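## Task

Put the glue stick upright on the desk, resting on either of its ends, then release it and move the robot away. It fails if the stick topples or finishes leaning, and it must stay standing without any support from the robot.

## Robot and tools

ROBOT. A wheeled base that can only drive forward/back and turn in place (no sideways motion), a central column, a head with one tilt joint, and two six-joint arms, each ending in a two-finger gripper. Folded, as at the start, it measures 0.73 m long, 0.62 m wide, 1.88 m tall, with its front 0.40 m ahead of the column. Shoulders sit about 0.12 m ahead of the column and 1.46 m up. An empty hand reaches roughly 1 m from its shoulder and no lower than about 0.47 m above the floor, so nothing on the floor is reachable. Loose objects may occasionally get nudged by outside forces.

FRAMES. Base frame: origin on the floor between the drive wheels, below the column; x forward, y left, z up. left_hand and right_hand are reported in this frame as the point where the fingers join; fingertips extend 8 mm further. Each hand's z axis runs along the fingers (quat_wxyz maps (0,0,1) onto it) and its y axis along the opening direction. The odometry frame is the base frame as it was when the scene began.

execute_actions. Argument "actions": a list holding one action or none (empty just reports state and images). One action may contain:
- "base": exactly one relative command. {"translate_m": d} drives d metres straight, positive forward, -3 to 3. {"rotate_rad": d} turns d radians in place, positive = left/counter-clockwise from above, -3.2 to 3.2. These are offsets from where the base last measured itself.
- "joints": absolute targets keyed by joint name. head_tilt_rad -0.61 to 1.308 (0 about level, positive looks down). For each arm (prefix left_ or right_): joint1_rad -2.879 to 2.879, joint2_rad 0 to 3.141, joint3_rad 0 to 3.019, joint4_rad -1.692 to 1.57, joint5_rad -1.57 to 1.57 (positive swings hand to robot's right), joint6_rad -2.094 to 2.094 (positive rolls clockwise seen from behind the hand), gripper_m 0 to 0.093 (fingertip gap in metres). Done tolerances: head 0.03, joints 1-6 0.045/0.14/0.09/0.055/0.03/0.035, gripper 0.003.
- "speeds": optional caps for this action only, translate_m 0.05-0.8 m/s, rotate_rad 0.1-1 rad/s (defaults are the maxima). Speeds do not slow arms.
A base move needing over 8.667 s, or any unknown key or out-of-range number, gets the whole call rejected with no motion. An action lasts at most 15 s. Parts left out may keep pursuing earlier targets. "cameras": list of cam_head_left, cam_head_right, cam_left_wrist, cam_right_wrist, nav_camera or "all"; omitted/null means all, [] means none. The "pictures" line gives image order.

ARM GEOMETRY (approximate). With joint1 at -1.57 (left) or 1.57 (right) and joints 5, 6 at 0, the arm lies in a forward-facing vertical plane 0.23 m beside the column. Let a = j2 - 0.35, b = 1.05 + j2 - j3, c = b - j4 (c = 1.57 means fingers straight down). Hand point: ahead = 0.12 + 0.39 sin a + 0.38 cos b + 0.25 cos c; up = 1.46 + 0.39 cos a - 0.38 sin b - 0.25 sin c. Example: j2, j3, j4 = 0.93, 0.78, 0.14 gives 0.60 m ahead, 1.21 m up. Real hands tend to sit up to ~5 cm lower and nearer the column (more with heavy loads); trust the reported hand pose (accurate to 1-3 cm). Small changes under ~0.03 rad (0.08 for joints 2, 3) may not move a joint. For gentle contact, step about 0.05 rad per call from your previous target.

GRIPPER. Fingers are 7 cm long; outer width exceeds the reported opening by 1 cm at the tips and 5 cm at the base. Housing 10 cm wide, 7 cm thick; the wrist camera sticks out 11 cm on one side. To grasp, command an opening smaller than the object; "off_target" is then expected. A reading staying 0.002 m or more above target means something is held. Light objects (up to 0.3 kg) are easily carried; holding with fingers well below horizontal is steadiest.

RESULT LINES. base_status and joint_status tell how each motion ended: done, off_target, contact_stop (base only, a wheel stalled), time_out, not_followed, limit_stop_at_motor_heat. "joint command not followed" plus a cause line means a safety check withheld an arm's targets (near the other arm, the body, or an obstacle); back each moved joint off by at least 0.05 rad, or move the other arm away. on_its_own describes uncommanded behaviour; "held at" is a held target, not a position. motor_effort covers only left_wheel and right_wheel (percent, peak in brackets). base_odometry counts wheel turns; if turned_by_wheels and turned_by_imu disagree (over ~4% and at least 0.05 rad) the base slipped or hit something. base_tilt is in degrees, forward and right positive. wheel_motors_off = 1 while the wheels are cut out. Motor temperatures are listed per arm in joint order.

wait: {"seconds": 0-10}, returns state and images. zoom_image: {"camera", "region": [x0,y0,x1,y1]} in pixels of that camera's latest full image, at most 504x504. finished_scene: {"scene": 1 or 2}; call it once the object stands alone with the robot clear; it cannot be undone.

CAMERAS. Head cameras (896x504) sit 1.47-1.58 m up, looking ahead and down by about head_tilt_rad; straight ahead may be off image centre by up to 0.3 rad. Wrist cameras (616x616 fisheye) sit 0.10 m behind the fingertip point, looking along the fingers tilted 0.62 rad toward the hand's +x; image right is the hand's -y. With fingers straight down and arm forward, they look down and back toward the robot, so objects above image centre are further ahead. nav_camera is at the base front, 0.23 m up, looking ahead.

AVOID. Never let the arms strike or press on each other. A blocked arm keeps pushing and heats its motors (worst with joint 5 far over); relieve it by resending its reported positions. At 100 C an arm drops everything. If the base stalls (contact_stop) or leans back, reverse 0.05 m before turning. Pushing the base hard for ~3 s cuts the wheel motors for 2 s. Desk tops 0.30-1.20 m high can slide over the base housing and hit the column. Do not drop, slam or knock objects over; release gently with the object already standing, then withdraw the hand upward and back.

Each tool is called after "Call:" as a command line: name --argument value for each argument, lists and objects as JSON in quotes; but a table of rows of numbers goes row by row, as --pt "numbers of a row", without its own name.

## Session

I'll start by looking at the current state of the scene.

Call:
execute_actions --actions '[]'

Scene clock: 0.00 s.
Motor temperatures (°C, as the motors report them): left_arm=[31 29 27 29 28 28] | right_arm=[30 30 31 31 30 29]
base_odometry: x=+0.000 y=+0.000 heading=+0.000 (m, m, rad; odometry frame)
turned_by_wheels: +0.000 (rad since the last result)
turned_by_imu: +0.000 (rad since the last result)
base_tilt: forward=-0.2 right=+0.2 (deg)
base_status: not commanded
joint_positions: head_tilt_rad=+0.879 left_joint1_rad=-1.557 left_joint2_rad=+0.904 left_joint3_rad=+0.437 left_joint4_rad=-0.963 left_joint5_rad=+0.048 left_joint6_rad=+0.012 left_gripper_m=+0.095 right_joint1_rad=+1.601 right_joint2_rad=+0.860 right_joint3_rad=+0.368 right_joint4_rad=-0.910 right_joint5_rad=+0.030 right_joint6_rad=+0.081 right_gripper_m=+0.095
joint_status: not commanded
wheel_motors_off: 0
motor_effort: left_wheel=+2 right_wheel=+2 (%)
left_hand: x=+0.1559 y=+0.2191 z=+1.2499 quat_wxyz=(+0.437, +0.011, -0.899, +0.021) (m; base frame)
right_hand: x=+0.1361 y=-0.2244 z=+1.2526 quat_wxyz=(+0.424, -0.018, -0.905, +0.022) (m; base frame)
pictures: cam_head_left, cam_head_right, cam_left_wrist, cam_right_wrist, nav_camera
Images, in order (width x height): cam_head_left 896x504, cam_head_right 896x504, cam_left_wrist 616x616, cam_right_wrist 616x616, nav_camera 896x504.

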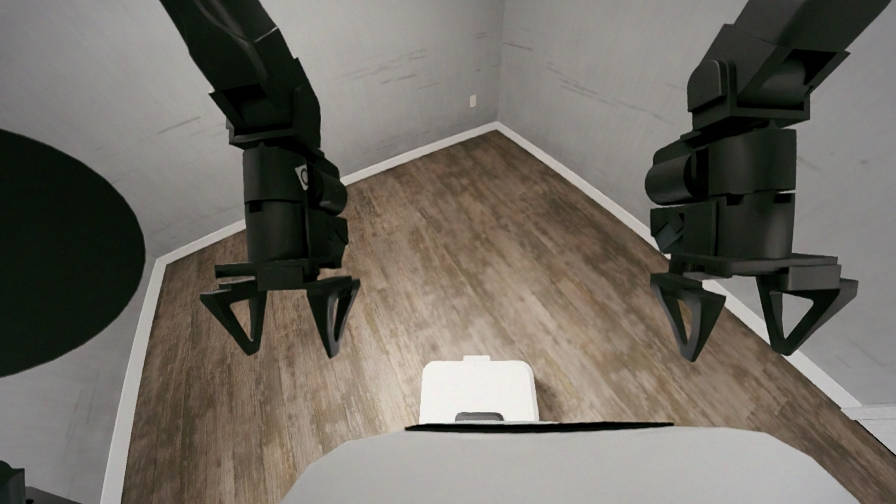

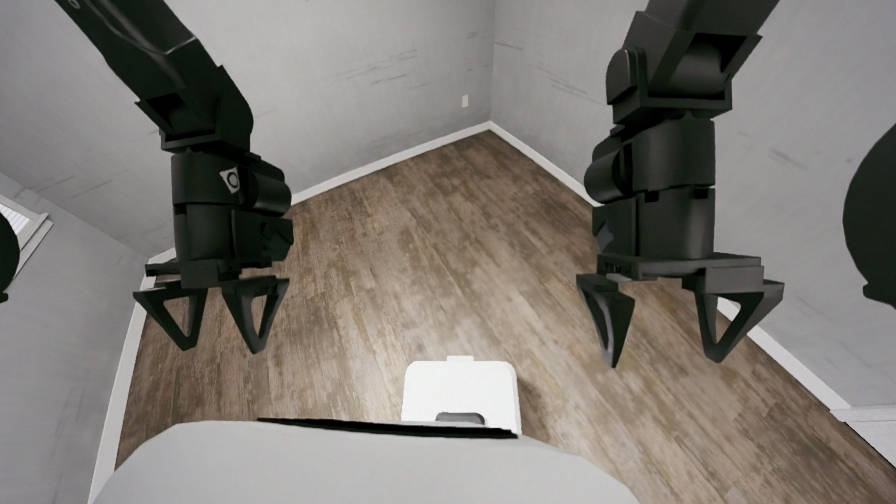

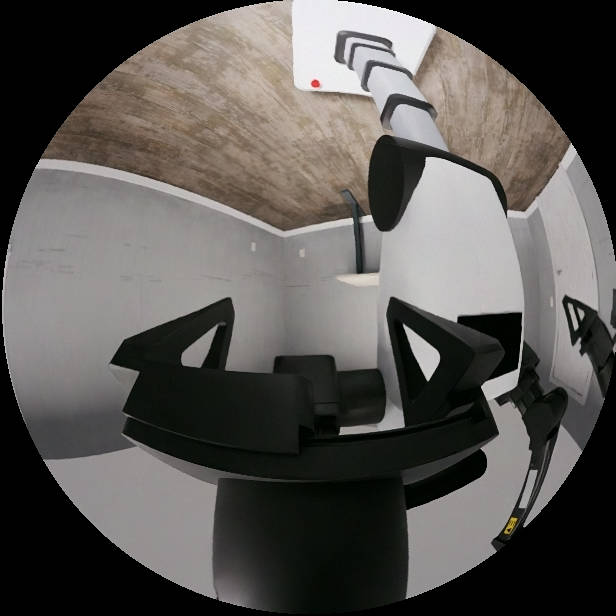

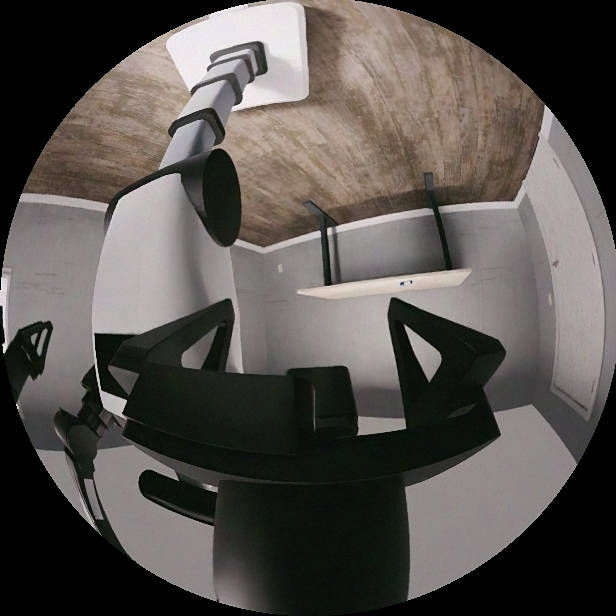

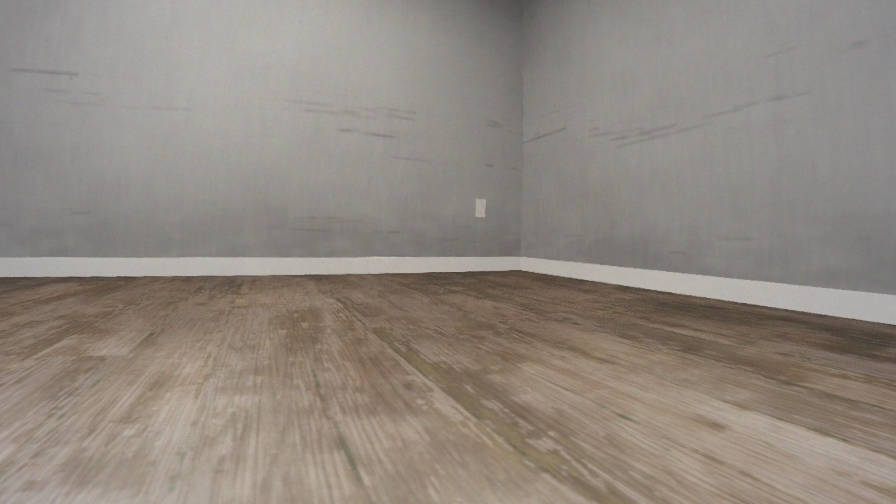

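Call:
zoom_image --camera "cam_right_wrist" --region '[280, 160, 500, 320]'

Region (280, 160, 500, 320) of cam_right_wrist's 616x616 image, scaled by 2.291, with more detail than that image has; it fills the top 367 rows of this view, and the rest is white.

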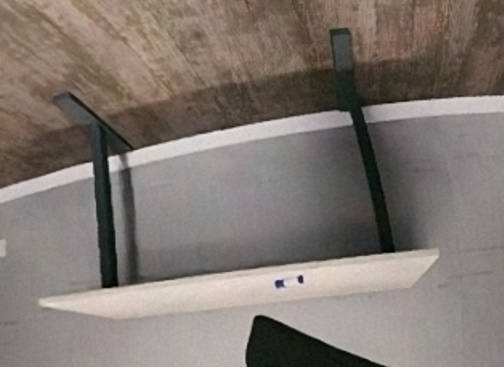

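Call:
execute_actions --actions '[{"base": {"rotate_rad": -2.57}, "joints": {"head_tilt_rad": 0.45}}]'

Scene clock: 36.13 s.
Motor temperatures (°C, as the motors report them): left_arm=[31 30 27 29 28 28] | right_arm=[30 31 31 31 30 29]
base_odometry: x=+0.000 y=+0.000 heading=-2.569 (m, m, rad; odometry frame)
turned_by_wheels: -2.569 (rad since the last result)
turned_by_imu: -2.573 (rad since the last result)
base_tilt: forward=-0.4 right=+0.1 (deg)
base_status: done
joint_positions: head_tilt_rad=+0.469 left_joint1_rad=-1.557 left_joint2_rad=+0.904 left_joint3_rad=+0.437 left_joint4_rad=-0.963 left_joint5_rad=+0.048 left_joint6_rad=+0.012 left_gripper_m=+0.095 right_joint1_rad=+1.601 right_joint2_rad=+0.860 right_joint3_rad=+0.368 right_joint4_rad=-0.910 right_joint5_rad=+0.030 right_joint6_rad=+0.081 right_gripper_m=+0.095
joint_status: all done
wheel_motors_off: 0
motor_effort: left_wheel=+3(33) right_wheel=-6(47) (%)
left_hand: x=+0.1559 y=+0.2191 z=+1.2499 quat_wxyz=(+0.437, +0.011, -0.899, +0.021) (m; base frame)
right_hand: x=+0.1361 y=-0.2244 z=+1.2526 quat_wxyz=(+0.424, -0.018, -0.905, +0.022) (m; base frame)
pictures: cam_head_left, cam_head_right, cam_left_wrist, cam_right_wrist, nav_camera
Images, in order (width x height): cam_head_left 896x504, cam_head_right 896x504, cam_left_wrist 616x616, cam_right_wrist 616x616, nav_camera 896x504.

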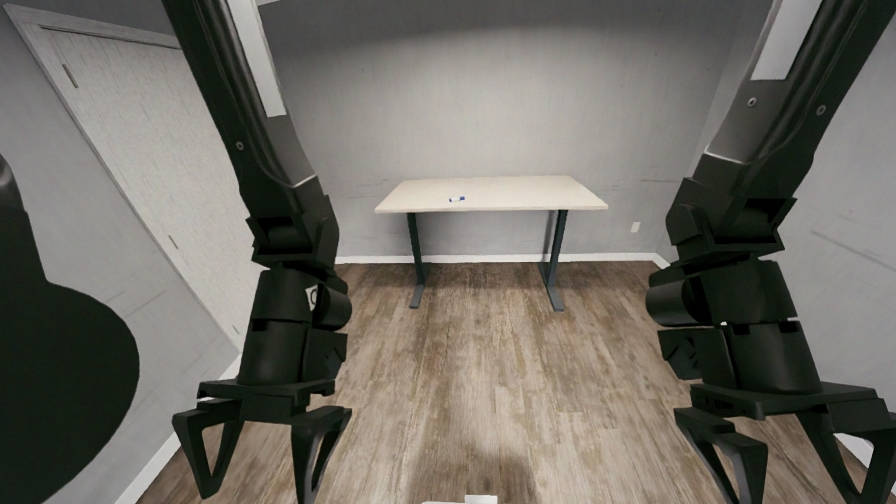

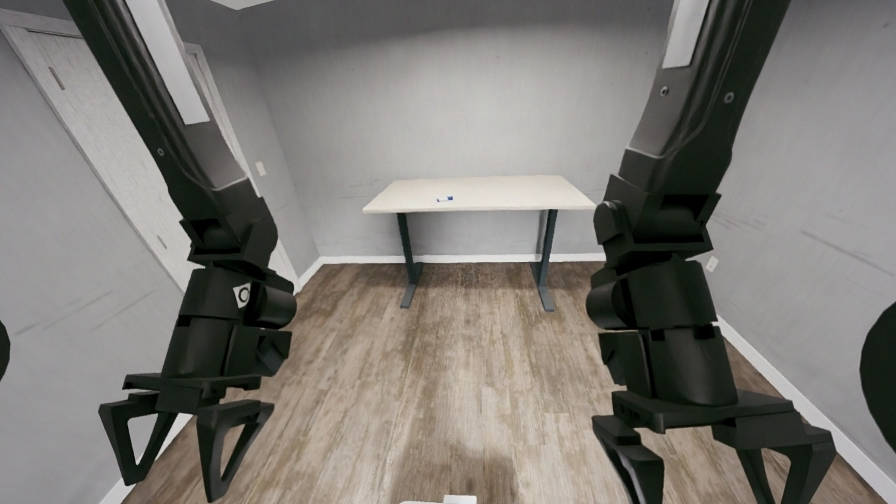

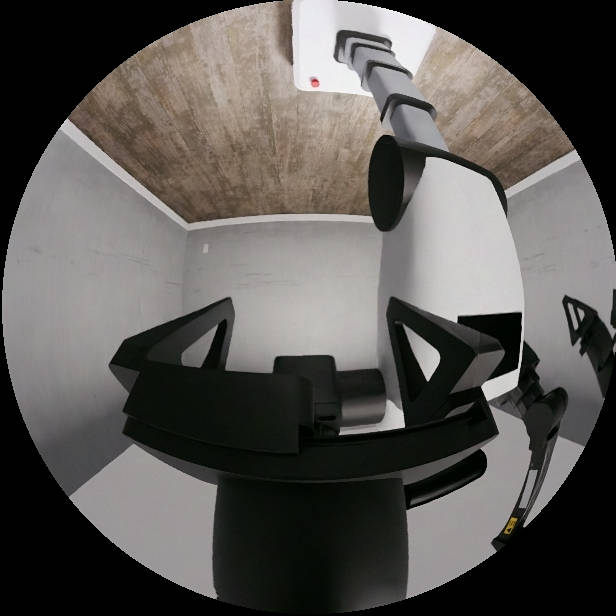

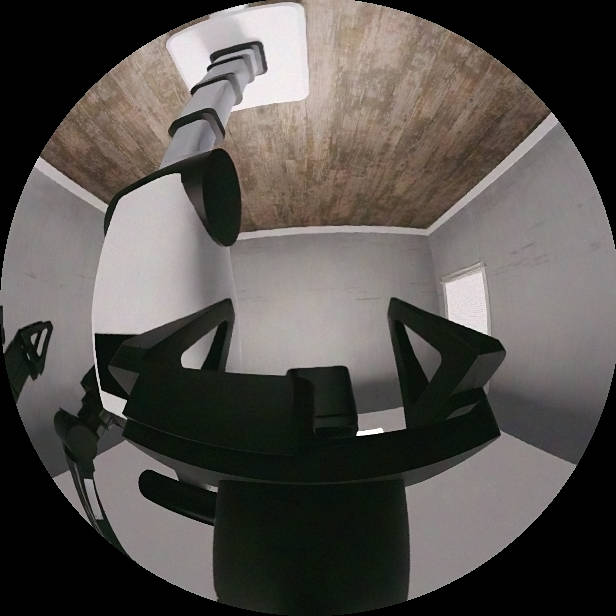

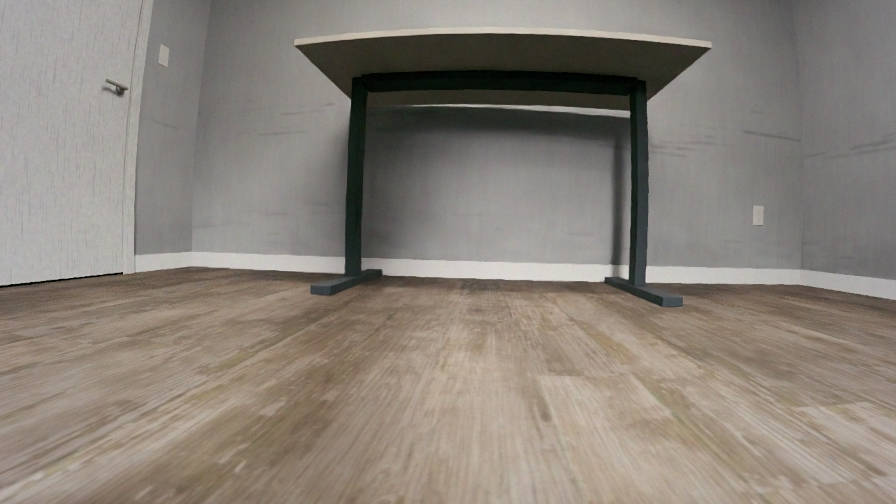

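Call:
zoom_image --camera "cam_head_left" --region '[370, 160, 620, 320]'

Call:
zoom_image --camera "cam_head_right" --region '[355, 160, 605, 320]'

Call:
zoom_image --camera "nav_camera" --region '[270, 10, 740, 330]'

Region (370, 160, 620, 320) of cam_head_left's 896x504 image, scaled by 2.016, with more detail than that image has; it fills the top 323 rows of this view, and the rest is white.

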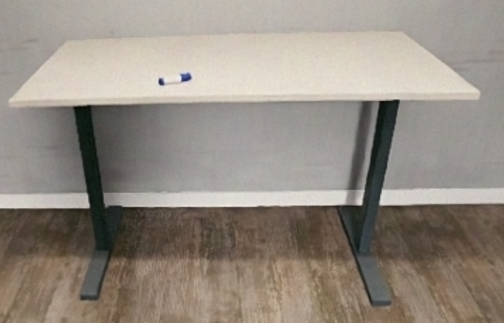

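Region (355, 160, 605, 320) of cam_head_right's 896x504 image, scaled by 2.016, with more detail than that image has; it fills the top 323 rows of this view, and the rest is white.

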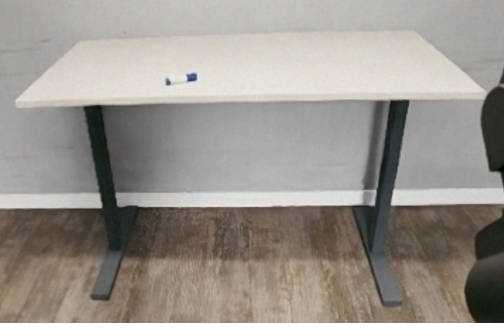

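Region (270, 10, 740, 330) of nav_camera's 896x504 image, scaled by 1.072, with more detail than that image has; it fills the top 343 rows of this view, and the rest is white.

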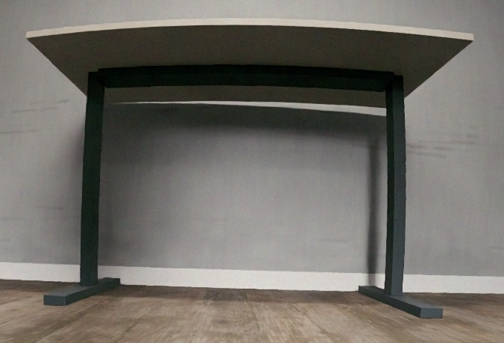

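Call:
execute_actions --actions '[{"base": {"translate_m": 0.7}, "joints": {"head_tilt_rad": 0.65}}]' --cameras '["cam_head_left", "cam_head_right", "nav_camera"]'

Scene clock: 158.83 s.
Motor temperatures (°C, as the motors report them): left_arm=[31 30 27 29 28 28] | right_arm=[30 31 31 31 30 29]
base_odometry: x=-0.589 y=-0.379 heading=-2.569 (m, m, rad; odometry frame)
turned_by_wheels: +0.000 (rad since the last result)
turned_by_imu: +0.003 (rad since the last result)
base_tilt: forward=-0.4 right=+0.1 (deg)
base_status: done
joint_positions: head_tilt_rad=+0.654 left_joint1_rad=-1.557 left_joint2_rad=+0.904 left_joint3_rad=+0.438 left_joint4_rad=-0.963 left_joint5_rad=+0.048 left_joint6_rad=+0.012 left_gripper_m=+0.095 right_joint1_rad=+1.601 right_joint2_rad=+0.859 right_joint3_rad=+0.369 right_joint4_rad=-0.910 right_joint5_rad=+0.030 right_joint6_rad=+0.081 right_gripper_m=+0.095
joint_status: all done
wheel_motors_off: 0
motor_effort: left_wheel=-1(51) right_wheel=+0(61) (%)
left_hand: x=+0.1565 y=+0.2192 z=+1.2497 quat_wxyz=(+0.437, +0.011, -0.899, +0.021) (m; base frame)
right_hand: x=+0.1367 y=-0.2244 z=+1.2525 quat_wxyz=(+0.423, -0.018, -0.906, +0.022) (m; base frame)
pictures: cam_head_left, cam_head_right, nav_camera
Images, in order (width x height): cam_head_left 896x504, cam_head_right 896x504, nav_camera 896x504.

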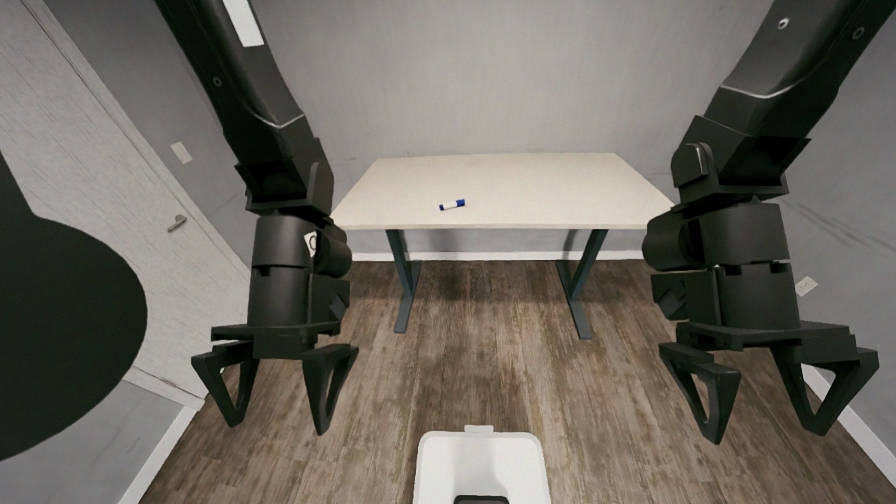

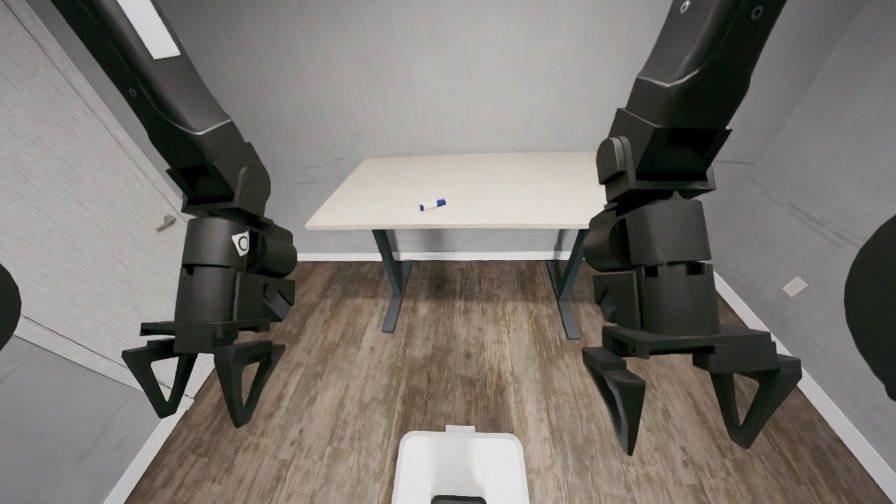

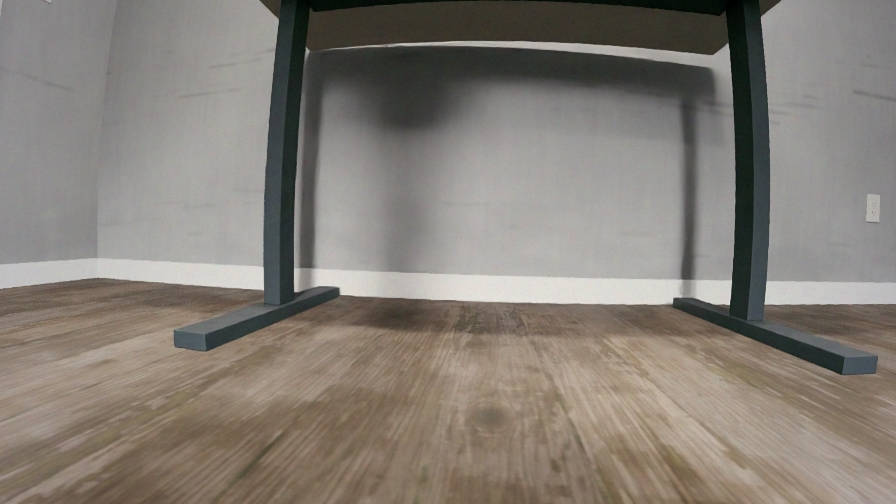

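Call:
zoom_image --camera "cam_head_left" --region '[320, 140, 700, 350]'

Call:
zoom_image --camera "cam_head_left" --region '[410, 180, 500, 240]'

Region (320, 140, 700, 350) of cam_head_left's 896x504 image, scaled by 1.326, with more detail than that image has; it fills the top 279 rows of this view, and the rest is white.

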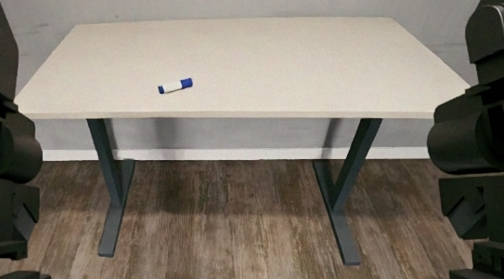

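Region (410, 180, 500, 240) of cam_head_left's 896x504 image, scaled by 5.600, with more detail than that image has.

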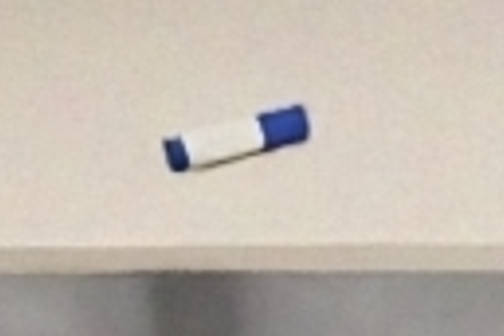

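Call:
execute_actions --actions '[{"base": {"rotate_rad": -0.094}, "joints": {"head_tilt_rad": 0.8, "left_joint1_rad": -1.57, "left_joint2_rad": 1.45, "left_joint3_rad": 1.56, "left_joint4_rad": -0.63, "left_joint5_rad": 0.0, "left_joint6_rad": 1.0}}]'

Scene clock: 280.63 s.
Motor temperatures (°C, as the motors report them): left_arm=[31 31 27 29 28 28] | right_arm=[30 31 31 31 30 29]
base_odometry: x=-0.589 y=-0.379 heading=-2.661 (m, m, rad; odometry frame)
turned_by_wheels: -0.092 (rad since the last result)
turned_by_imu: -0.089 (rad since the last result)
base_tilt: forward=-0.3 right=+0.2 (deg)
base_status: done
joint_positions: head_tilt_rad=+0.802 left_joint1_rad=-1.557 left_joint2_rad=+1.455 left_joint3_rad=+1.550 left_joint4_rad=-0.634 left_joint5_rad=+0.001 left_joint6_rad=+0.991 left_gripper_m=+0.095 right_joint1_rad=+1.601 right_joint2_rad=+0.859 right_joint3_rad=+0.369 right_joint4_rad=-0.910 right_joint5_rad=+0.030 right_joint6_rad=+0.081 right_gripper_m=+0.095
joint_status: all done
wheel_motors_off: 0
motor_effort: left_wheel=+2(43) right_wheel=-2(51) (%)
left_hand: x=+0.6859 y=+0.2329 z=+1.0706 quat_wxyz=(+0.009, -0.473, -0.881, -0.001) (m; base frame)
right_hand: x=+0.1367 y=-0.2244 z=+1.2525 quat_wxyz=(+0.423, -0.018, -0.906, +0.022) (m; base frame)
pictures: cam_head_left, cam_head_right, cam_left_wrist, cam_right_wrist, nav_camera
Images, in order (width x height): cam_head_left 896x504, cam_head_right 896x504, cam_left_wrist 616x616, cam_right_wrist 616x616, nav_camera 896x504.

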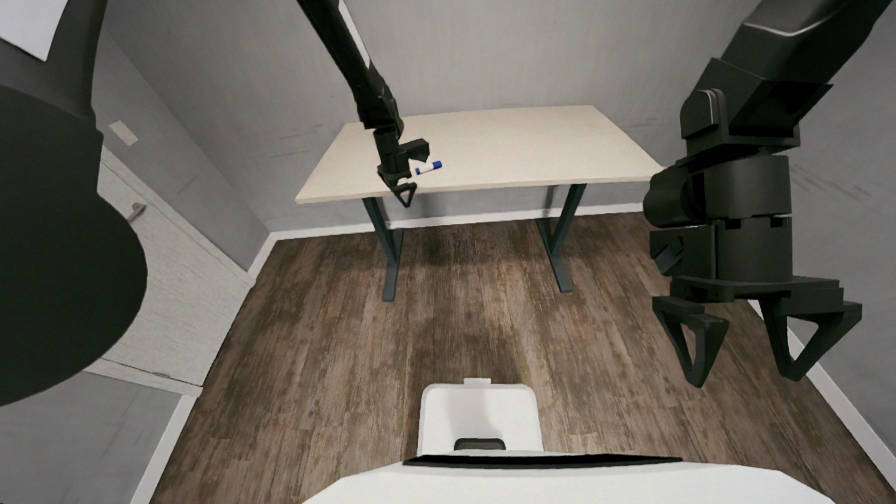

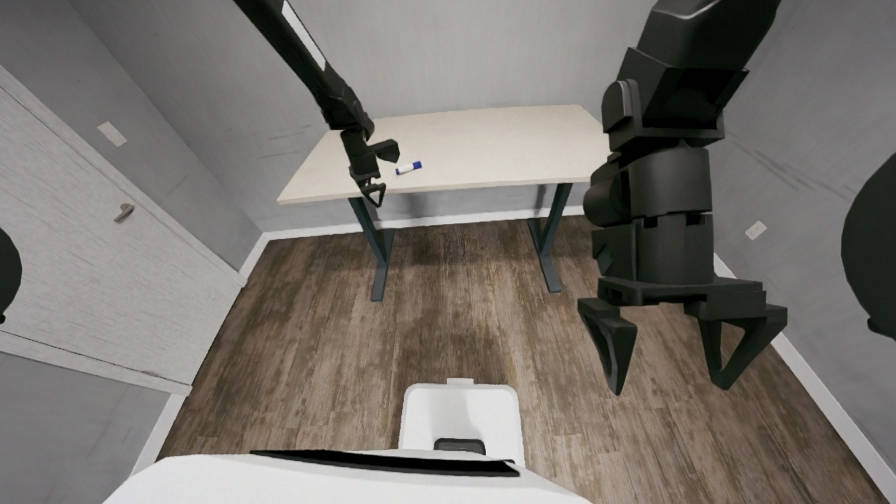

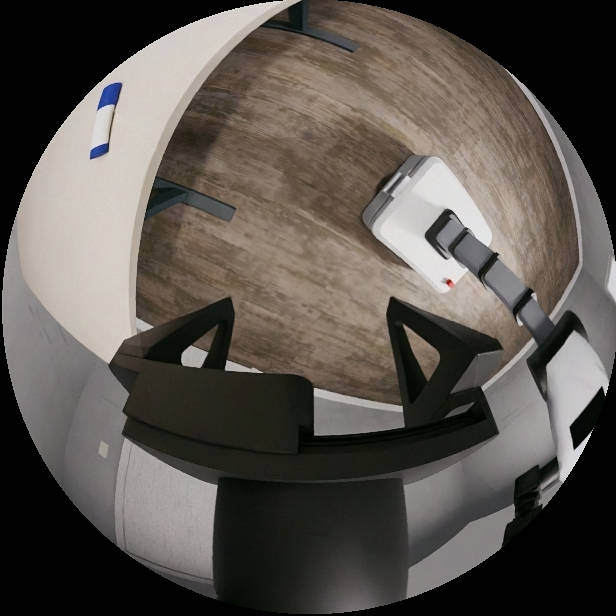

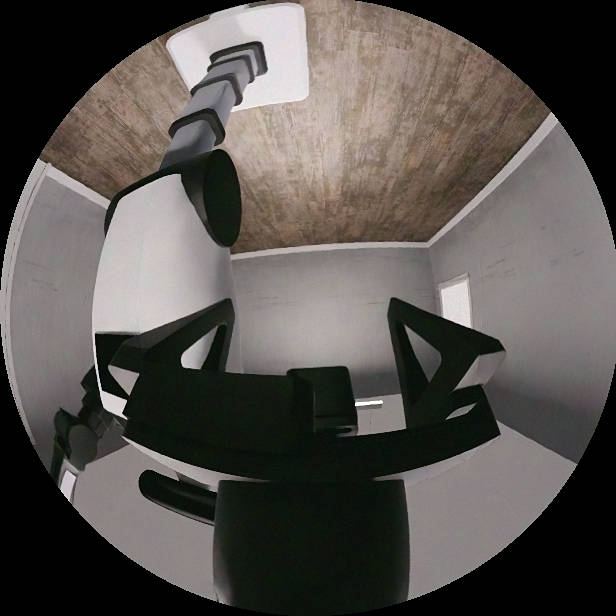

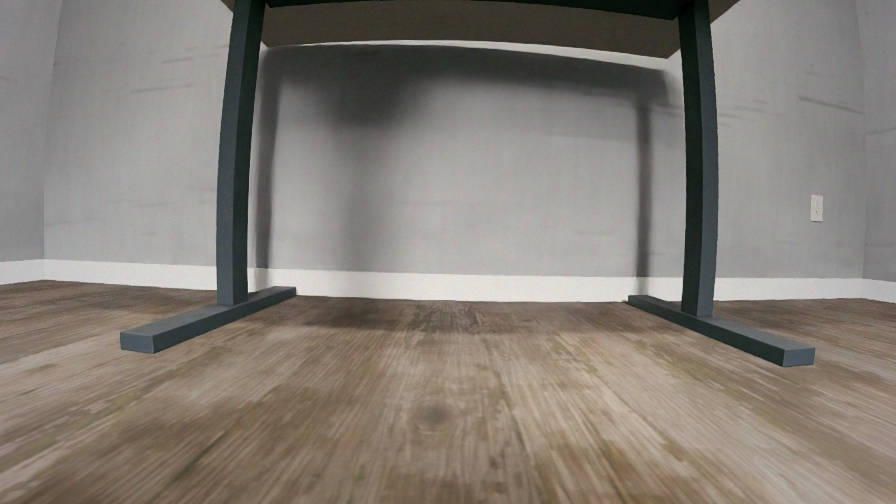

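Call:
execute_actions --actions '[{"base": {"translate_m": 0.38}, "joints": {"head_tilt_rad": 0.95}}]' --cameras '["cam_head_left", "cam_head_right", "cam_left_wrist"]'

Scene clock: 333.17 s.
Motor temperatures (°C, as the motors report them): left_arm=[31 35 29 29 28 28] | right_arm=[30 32 31 31 30 29]
base_odometry: x=-0.926 y=-0.555 heading=-2.661 (m, m, rad; odometry frame)
turned_by_wheels: +0.000 (rad since the last result)
turned_by_imu: +0.002 (rad since the last result)
base_tilt: forward=-0.2 right=+0.1 (deg)
base_status: done
joint_positions: head_tilt_rad=+0.951 left_joint1_rad=-1.559 left_joint2_rad=+1.455 left_joint3_rad=+1.551 left_joint4_rad=-0.633 left_joint5_rad=+0.001 left_joint6_rad=+0.992 left_gripper_m=+0.095 right_joint1_rad=+1.601 right_joint2_rad=+0.859 right_joint3_rad=+0.370 right_joint4_rad=-0.910 right_joint5_rad=+0.030 right_joint6_rad=+0.081 right_gripper_m=+0.095
joint_status: all done
wheel_motors_off: 0
motor_effort: left_wheel=-1(39) right_wheel=+0(73) (%)
left_hand: x=+0.6870 y=+0.2319 z=+1.0709 quat_wxyz=(+0.008, -0.473, -0.881, -0.001) (m; base frame)
right_hand: x=+0.1374 y=-0.2244 z=+1.2522 quat_wxyz=(+0.423, -0.018, -0.906, +0.022) (m; base frame)
pictures: cam_head_left, cam_head_right, cam_left_wrist
Images, in order (width x height): cam_head_left 896x504, cam_head_right 896x504, cam_left_wrist 616x616.

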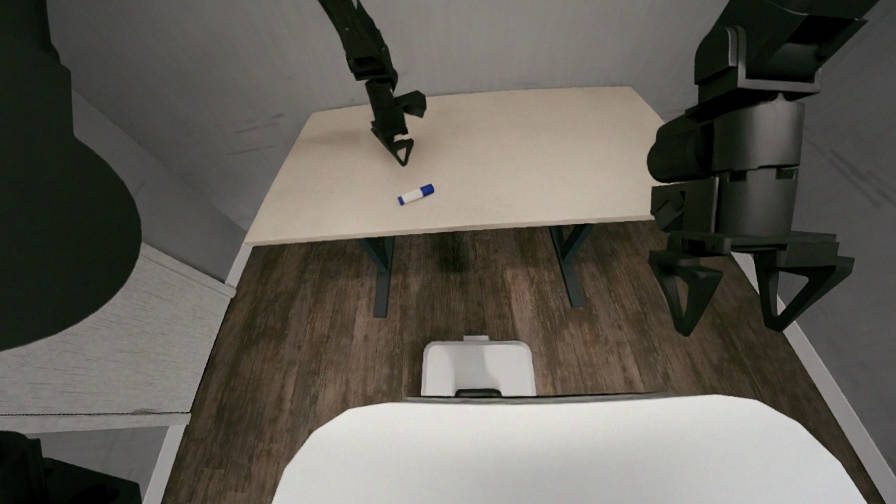

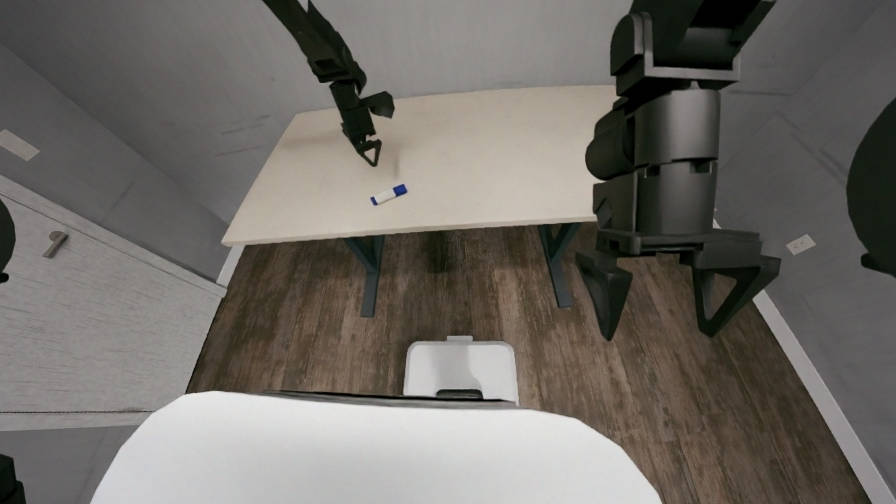

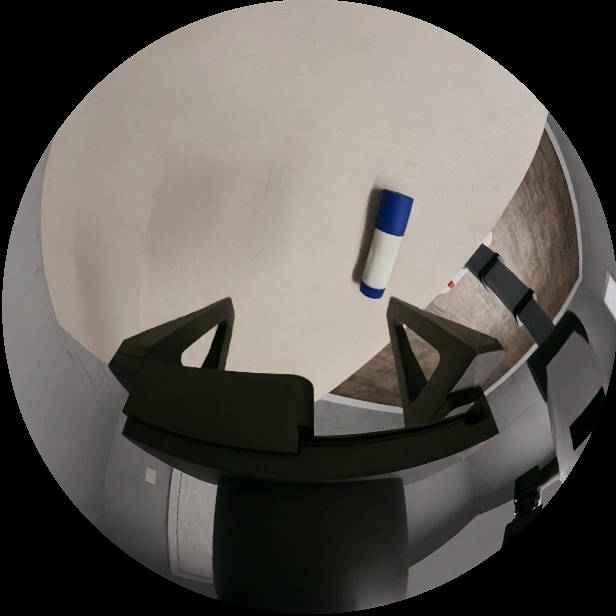

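Call:
zoom_image --camera "cam_left_wrist" --region '[300, 150, 480, 330]'

Call:
zoom_image --camera "cam_head_left" --region '[340, 120, 500, 250]'

Call:
zoom_image --camera "cam_head_right" --region '[315, 120, 475, 250]'

Region (300, 150, 480, 330) of cam_left_wrist's 616x616 image, scaled by 2.800, with more detail than that image has.

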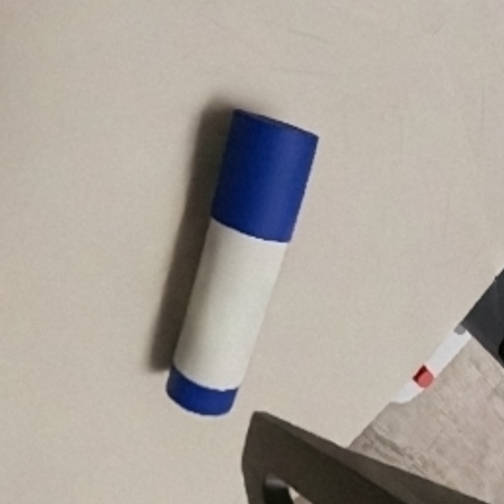

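Region (340, 120, 500, 250) of cam_head_left's 896x504 image, scaled by 3.150, with more detail than that image has; it fills the top 410 rows of this view, and the rest is white.

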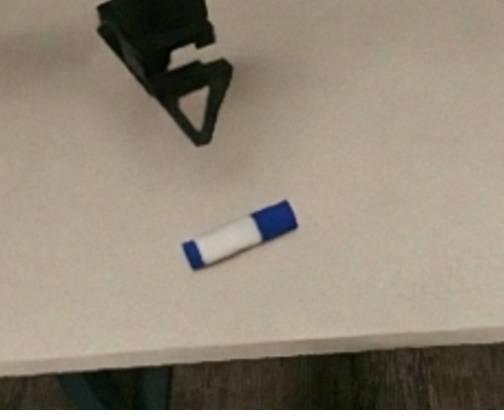

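Region (315, 120, 475, 250) of cam_head_right's 896x504 image, scaled by 3.150, with more detail than that image has; it fills the top 410 rows of this view, and the rest is white.

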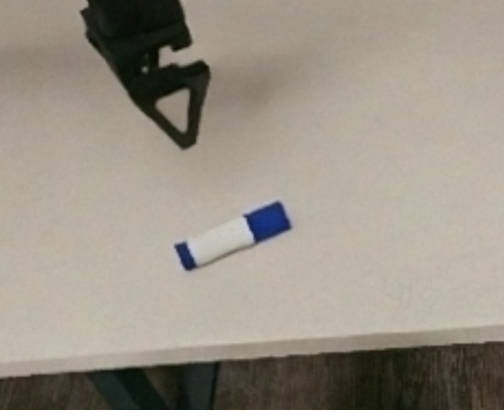

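Call:
execute_actions --actions '[{"base": {"rotate_rad": -0.106}, "joints": {"left_joint3_rad": 1.35, "left_joint4_rad": -0.415, "left_joint6_rad": 1.03}}]' --cameras '["cam_head_left", "cam_left_wrist"]'

Scene clock: 428.73 s.
Motor temperatures (°C, as the motors report them): left_arm=[31 37 30 29 28 28] | right_arm=[30 32 31 31 30 29]
base_odometry: x=-0.926 y=-0.555 heading=-2.765 (m, m, rad; odometry frame)
turned_by_wheels: -0.104 (rad since the last result)
turned_by_imu: -0.101 (rad since the last result)
base_tilt: forward=-0.3 right=+0.2 (deg)
base_status: done
joint_positions: head_tilt_rad=+0.951 left_joint1_rad=-1.564 left_joint2_rad=+1.454 left_joint3_rad=+1.340 left_joint4_rad=-0.425 left_joint5_rad=+0.001 left_joint6_rad=+1.022 left_gripper_m=+0.095 right_joint1_rad=+1.601 right_joint2_rad=+0.859 right_joint3_rad=+0.370 right_joint4_rad=-0.910 right_joint5_rad=+0.030 right_joint6_rad=+0.081 right_gripper_m=+0.095
joint_status: all done
wheel_motors_off: 0
motor_effort: left_wheel=+2(40) right_wheel=+0(53) (%)
left_hand: x=+0.6164 y=+0.2286 z=+1.0316 quat_wxyz=(+0.008, -0.487, -0.873, +0.002) (m; base frame)
right_hand: x=+0.1374 y=-0.2244 z=+1.2522 quat_wxyz=(+0.423, -0.018, -0.906, +0.022) (m; base frame)
pictures: cam_head_left, cam_left_wrist
Images, in order (width x height): cam_head_left 896x504, cam_left_wrist 616x616.

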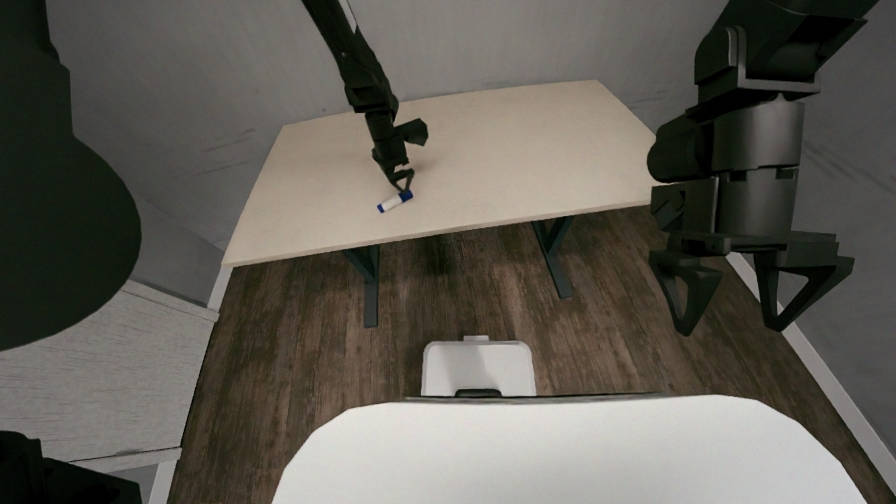

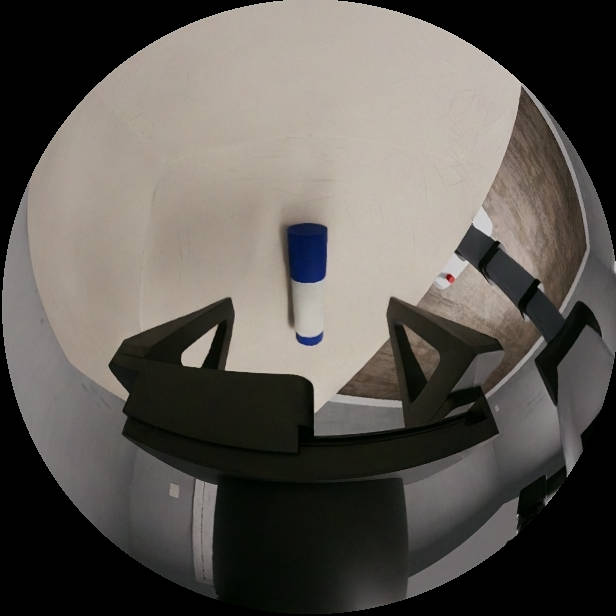

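Call:
zoom_image --camera "cam_left_wrist" --region '[230, 200, 400, 370]'

Call:
zoom_image --camera "cam_head_left" --region '[340, 110, 500, 250]'

Region (230, 200, 400, 370) of cam_left_wrist's 616x616 image, scaled by 2.965, with more detail than that image has.

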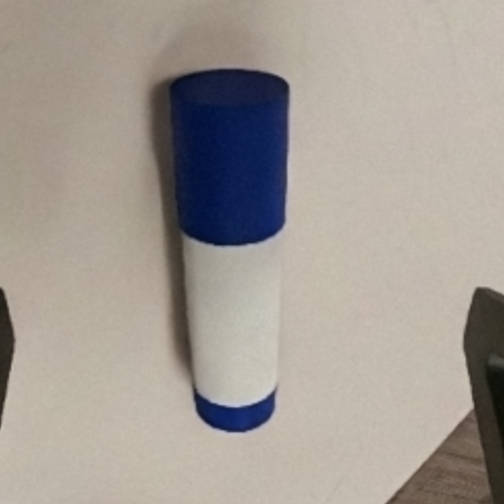

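Region (340, 110, 500, 250) of cam_head_left's 896x504 image, scaled by 3.150, with more detail than that image has; it fills the top 441 rows of this view, and the rest is white.

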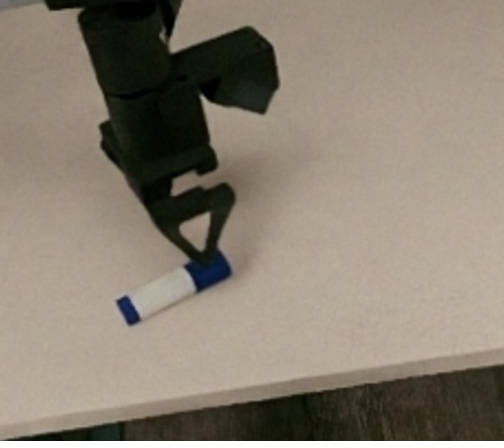

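Call:
execute_actions --actions '[{"joints": {"left_joint2_rad": 1.611, "left_joint3_rad": 1.43, "left_joint4_rad": -0.319}}]' --cameras '["cam_head_left", "cam_left_wrist"]'

Scene clock: 507.27 s.
Motor temperatures (°C, as the motors report them): left_arm=[31 38 29 29 28 28] | right_arm=[30 32 31 31 30 29]
base_odometry: x=-0.926 y=-0.555 heading=-2.765 (m, m, rad; odometry frame)
turned_by_wheels: +0.000 (rad since the last result)
turned_by_imu: +0.001 (rad since the last result)
base_tilt: forward=-0.3 right=+0.2 (deg)
base_status: not commanded
joint_positions: head_tilt_rad=+0.951 left_joint1_rad=-1.564 left_joint2_rad=+1.612 left_joint3_rad=+1.425 left_joint4_rad=-0.319 left_joint5_rad=+0.001 left_joint6_rad=+1.022 left_gripper_m=+0.095 right_joint1_rad=+1.601 right_joint2_rad=+0.859 right_joint3_rad=+0.370 right_joint4_rad=-0.910 right_joint5_rad=+0.030 right_joint6_rad=+0.081 right_gripper_m=+0.095
joint_status: all done
wheel_motors_off: 0
motor_effort: left_wheel=+5(4) right_wheel=-2(2) (%)
left_hand: x=+0.6211 y=+0.2290 z=+0.9651 quat_wxyz=(-0.006, -0.488, -0.873, -0.006) (m; base frame)
right_hand: x=+0.1374 y=-0.2244 z=+1.2522 quat_wxyz=(+0.423, -0.018, -0.906, +0.022) (m; base frame)
pictures: cam_head_left, cam_left_wrist
Images, in order (width x height): cam_head_left 896x504, cam_left_wrist 616x616.

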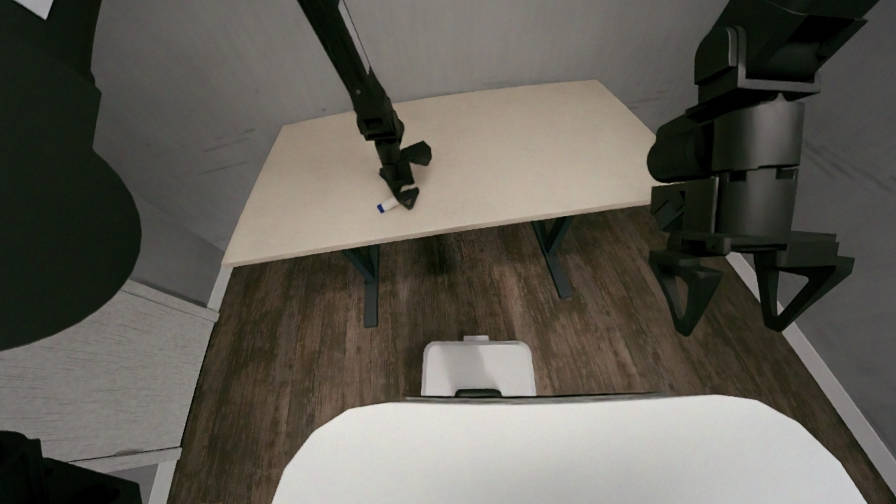

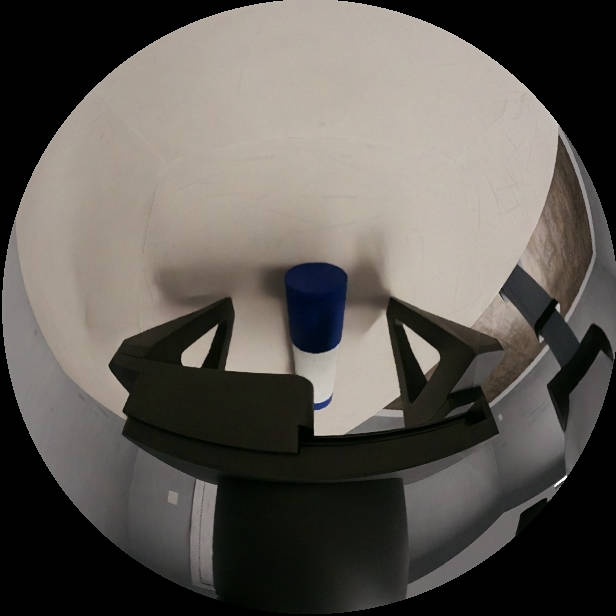

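Call:
zoom_image --camera "cam_left_wrist" --region '[210, 240, 420, 430]'

Call:
zoom_image --camera "cam_head_left" --region '[350, 130, 470, 240]'

Region (210, 240, 420, 430) of cam_left_wrist's 616x616 image, scaled by 2.400, with more detail than that image has; it fills the top 456 rows of this view, and the rest is white.

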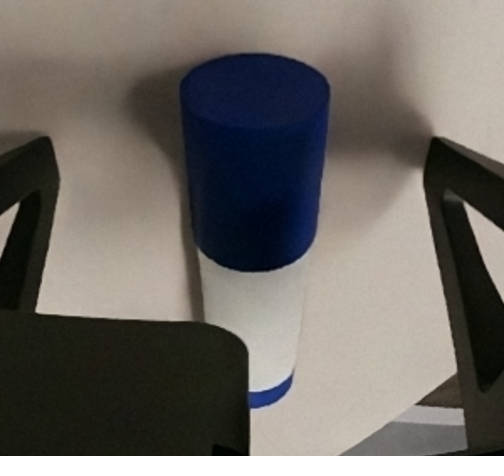

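Region (350, 130, 470, 240) of cam_head_left's 896x504 image, scaled by 4.200, with more detail than that image has; it fills the top 462 rows of this view, and the rest is white.

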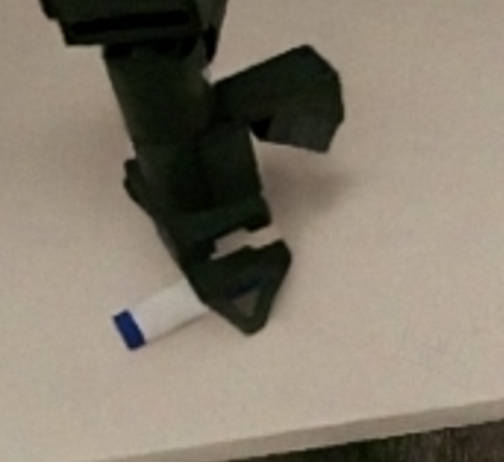

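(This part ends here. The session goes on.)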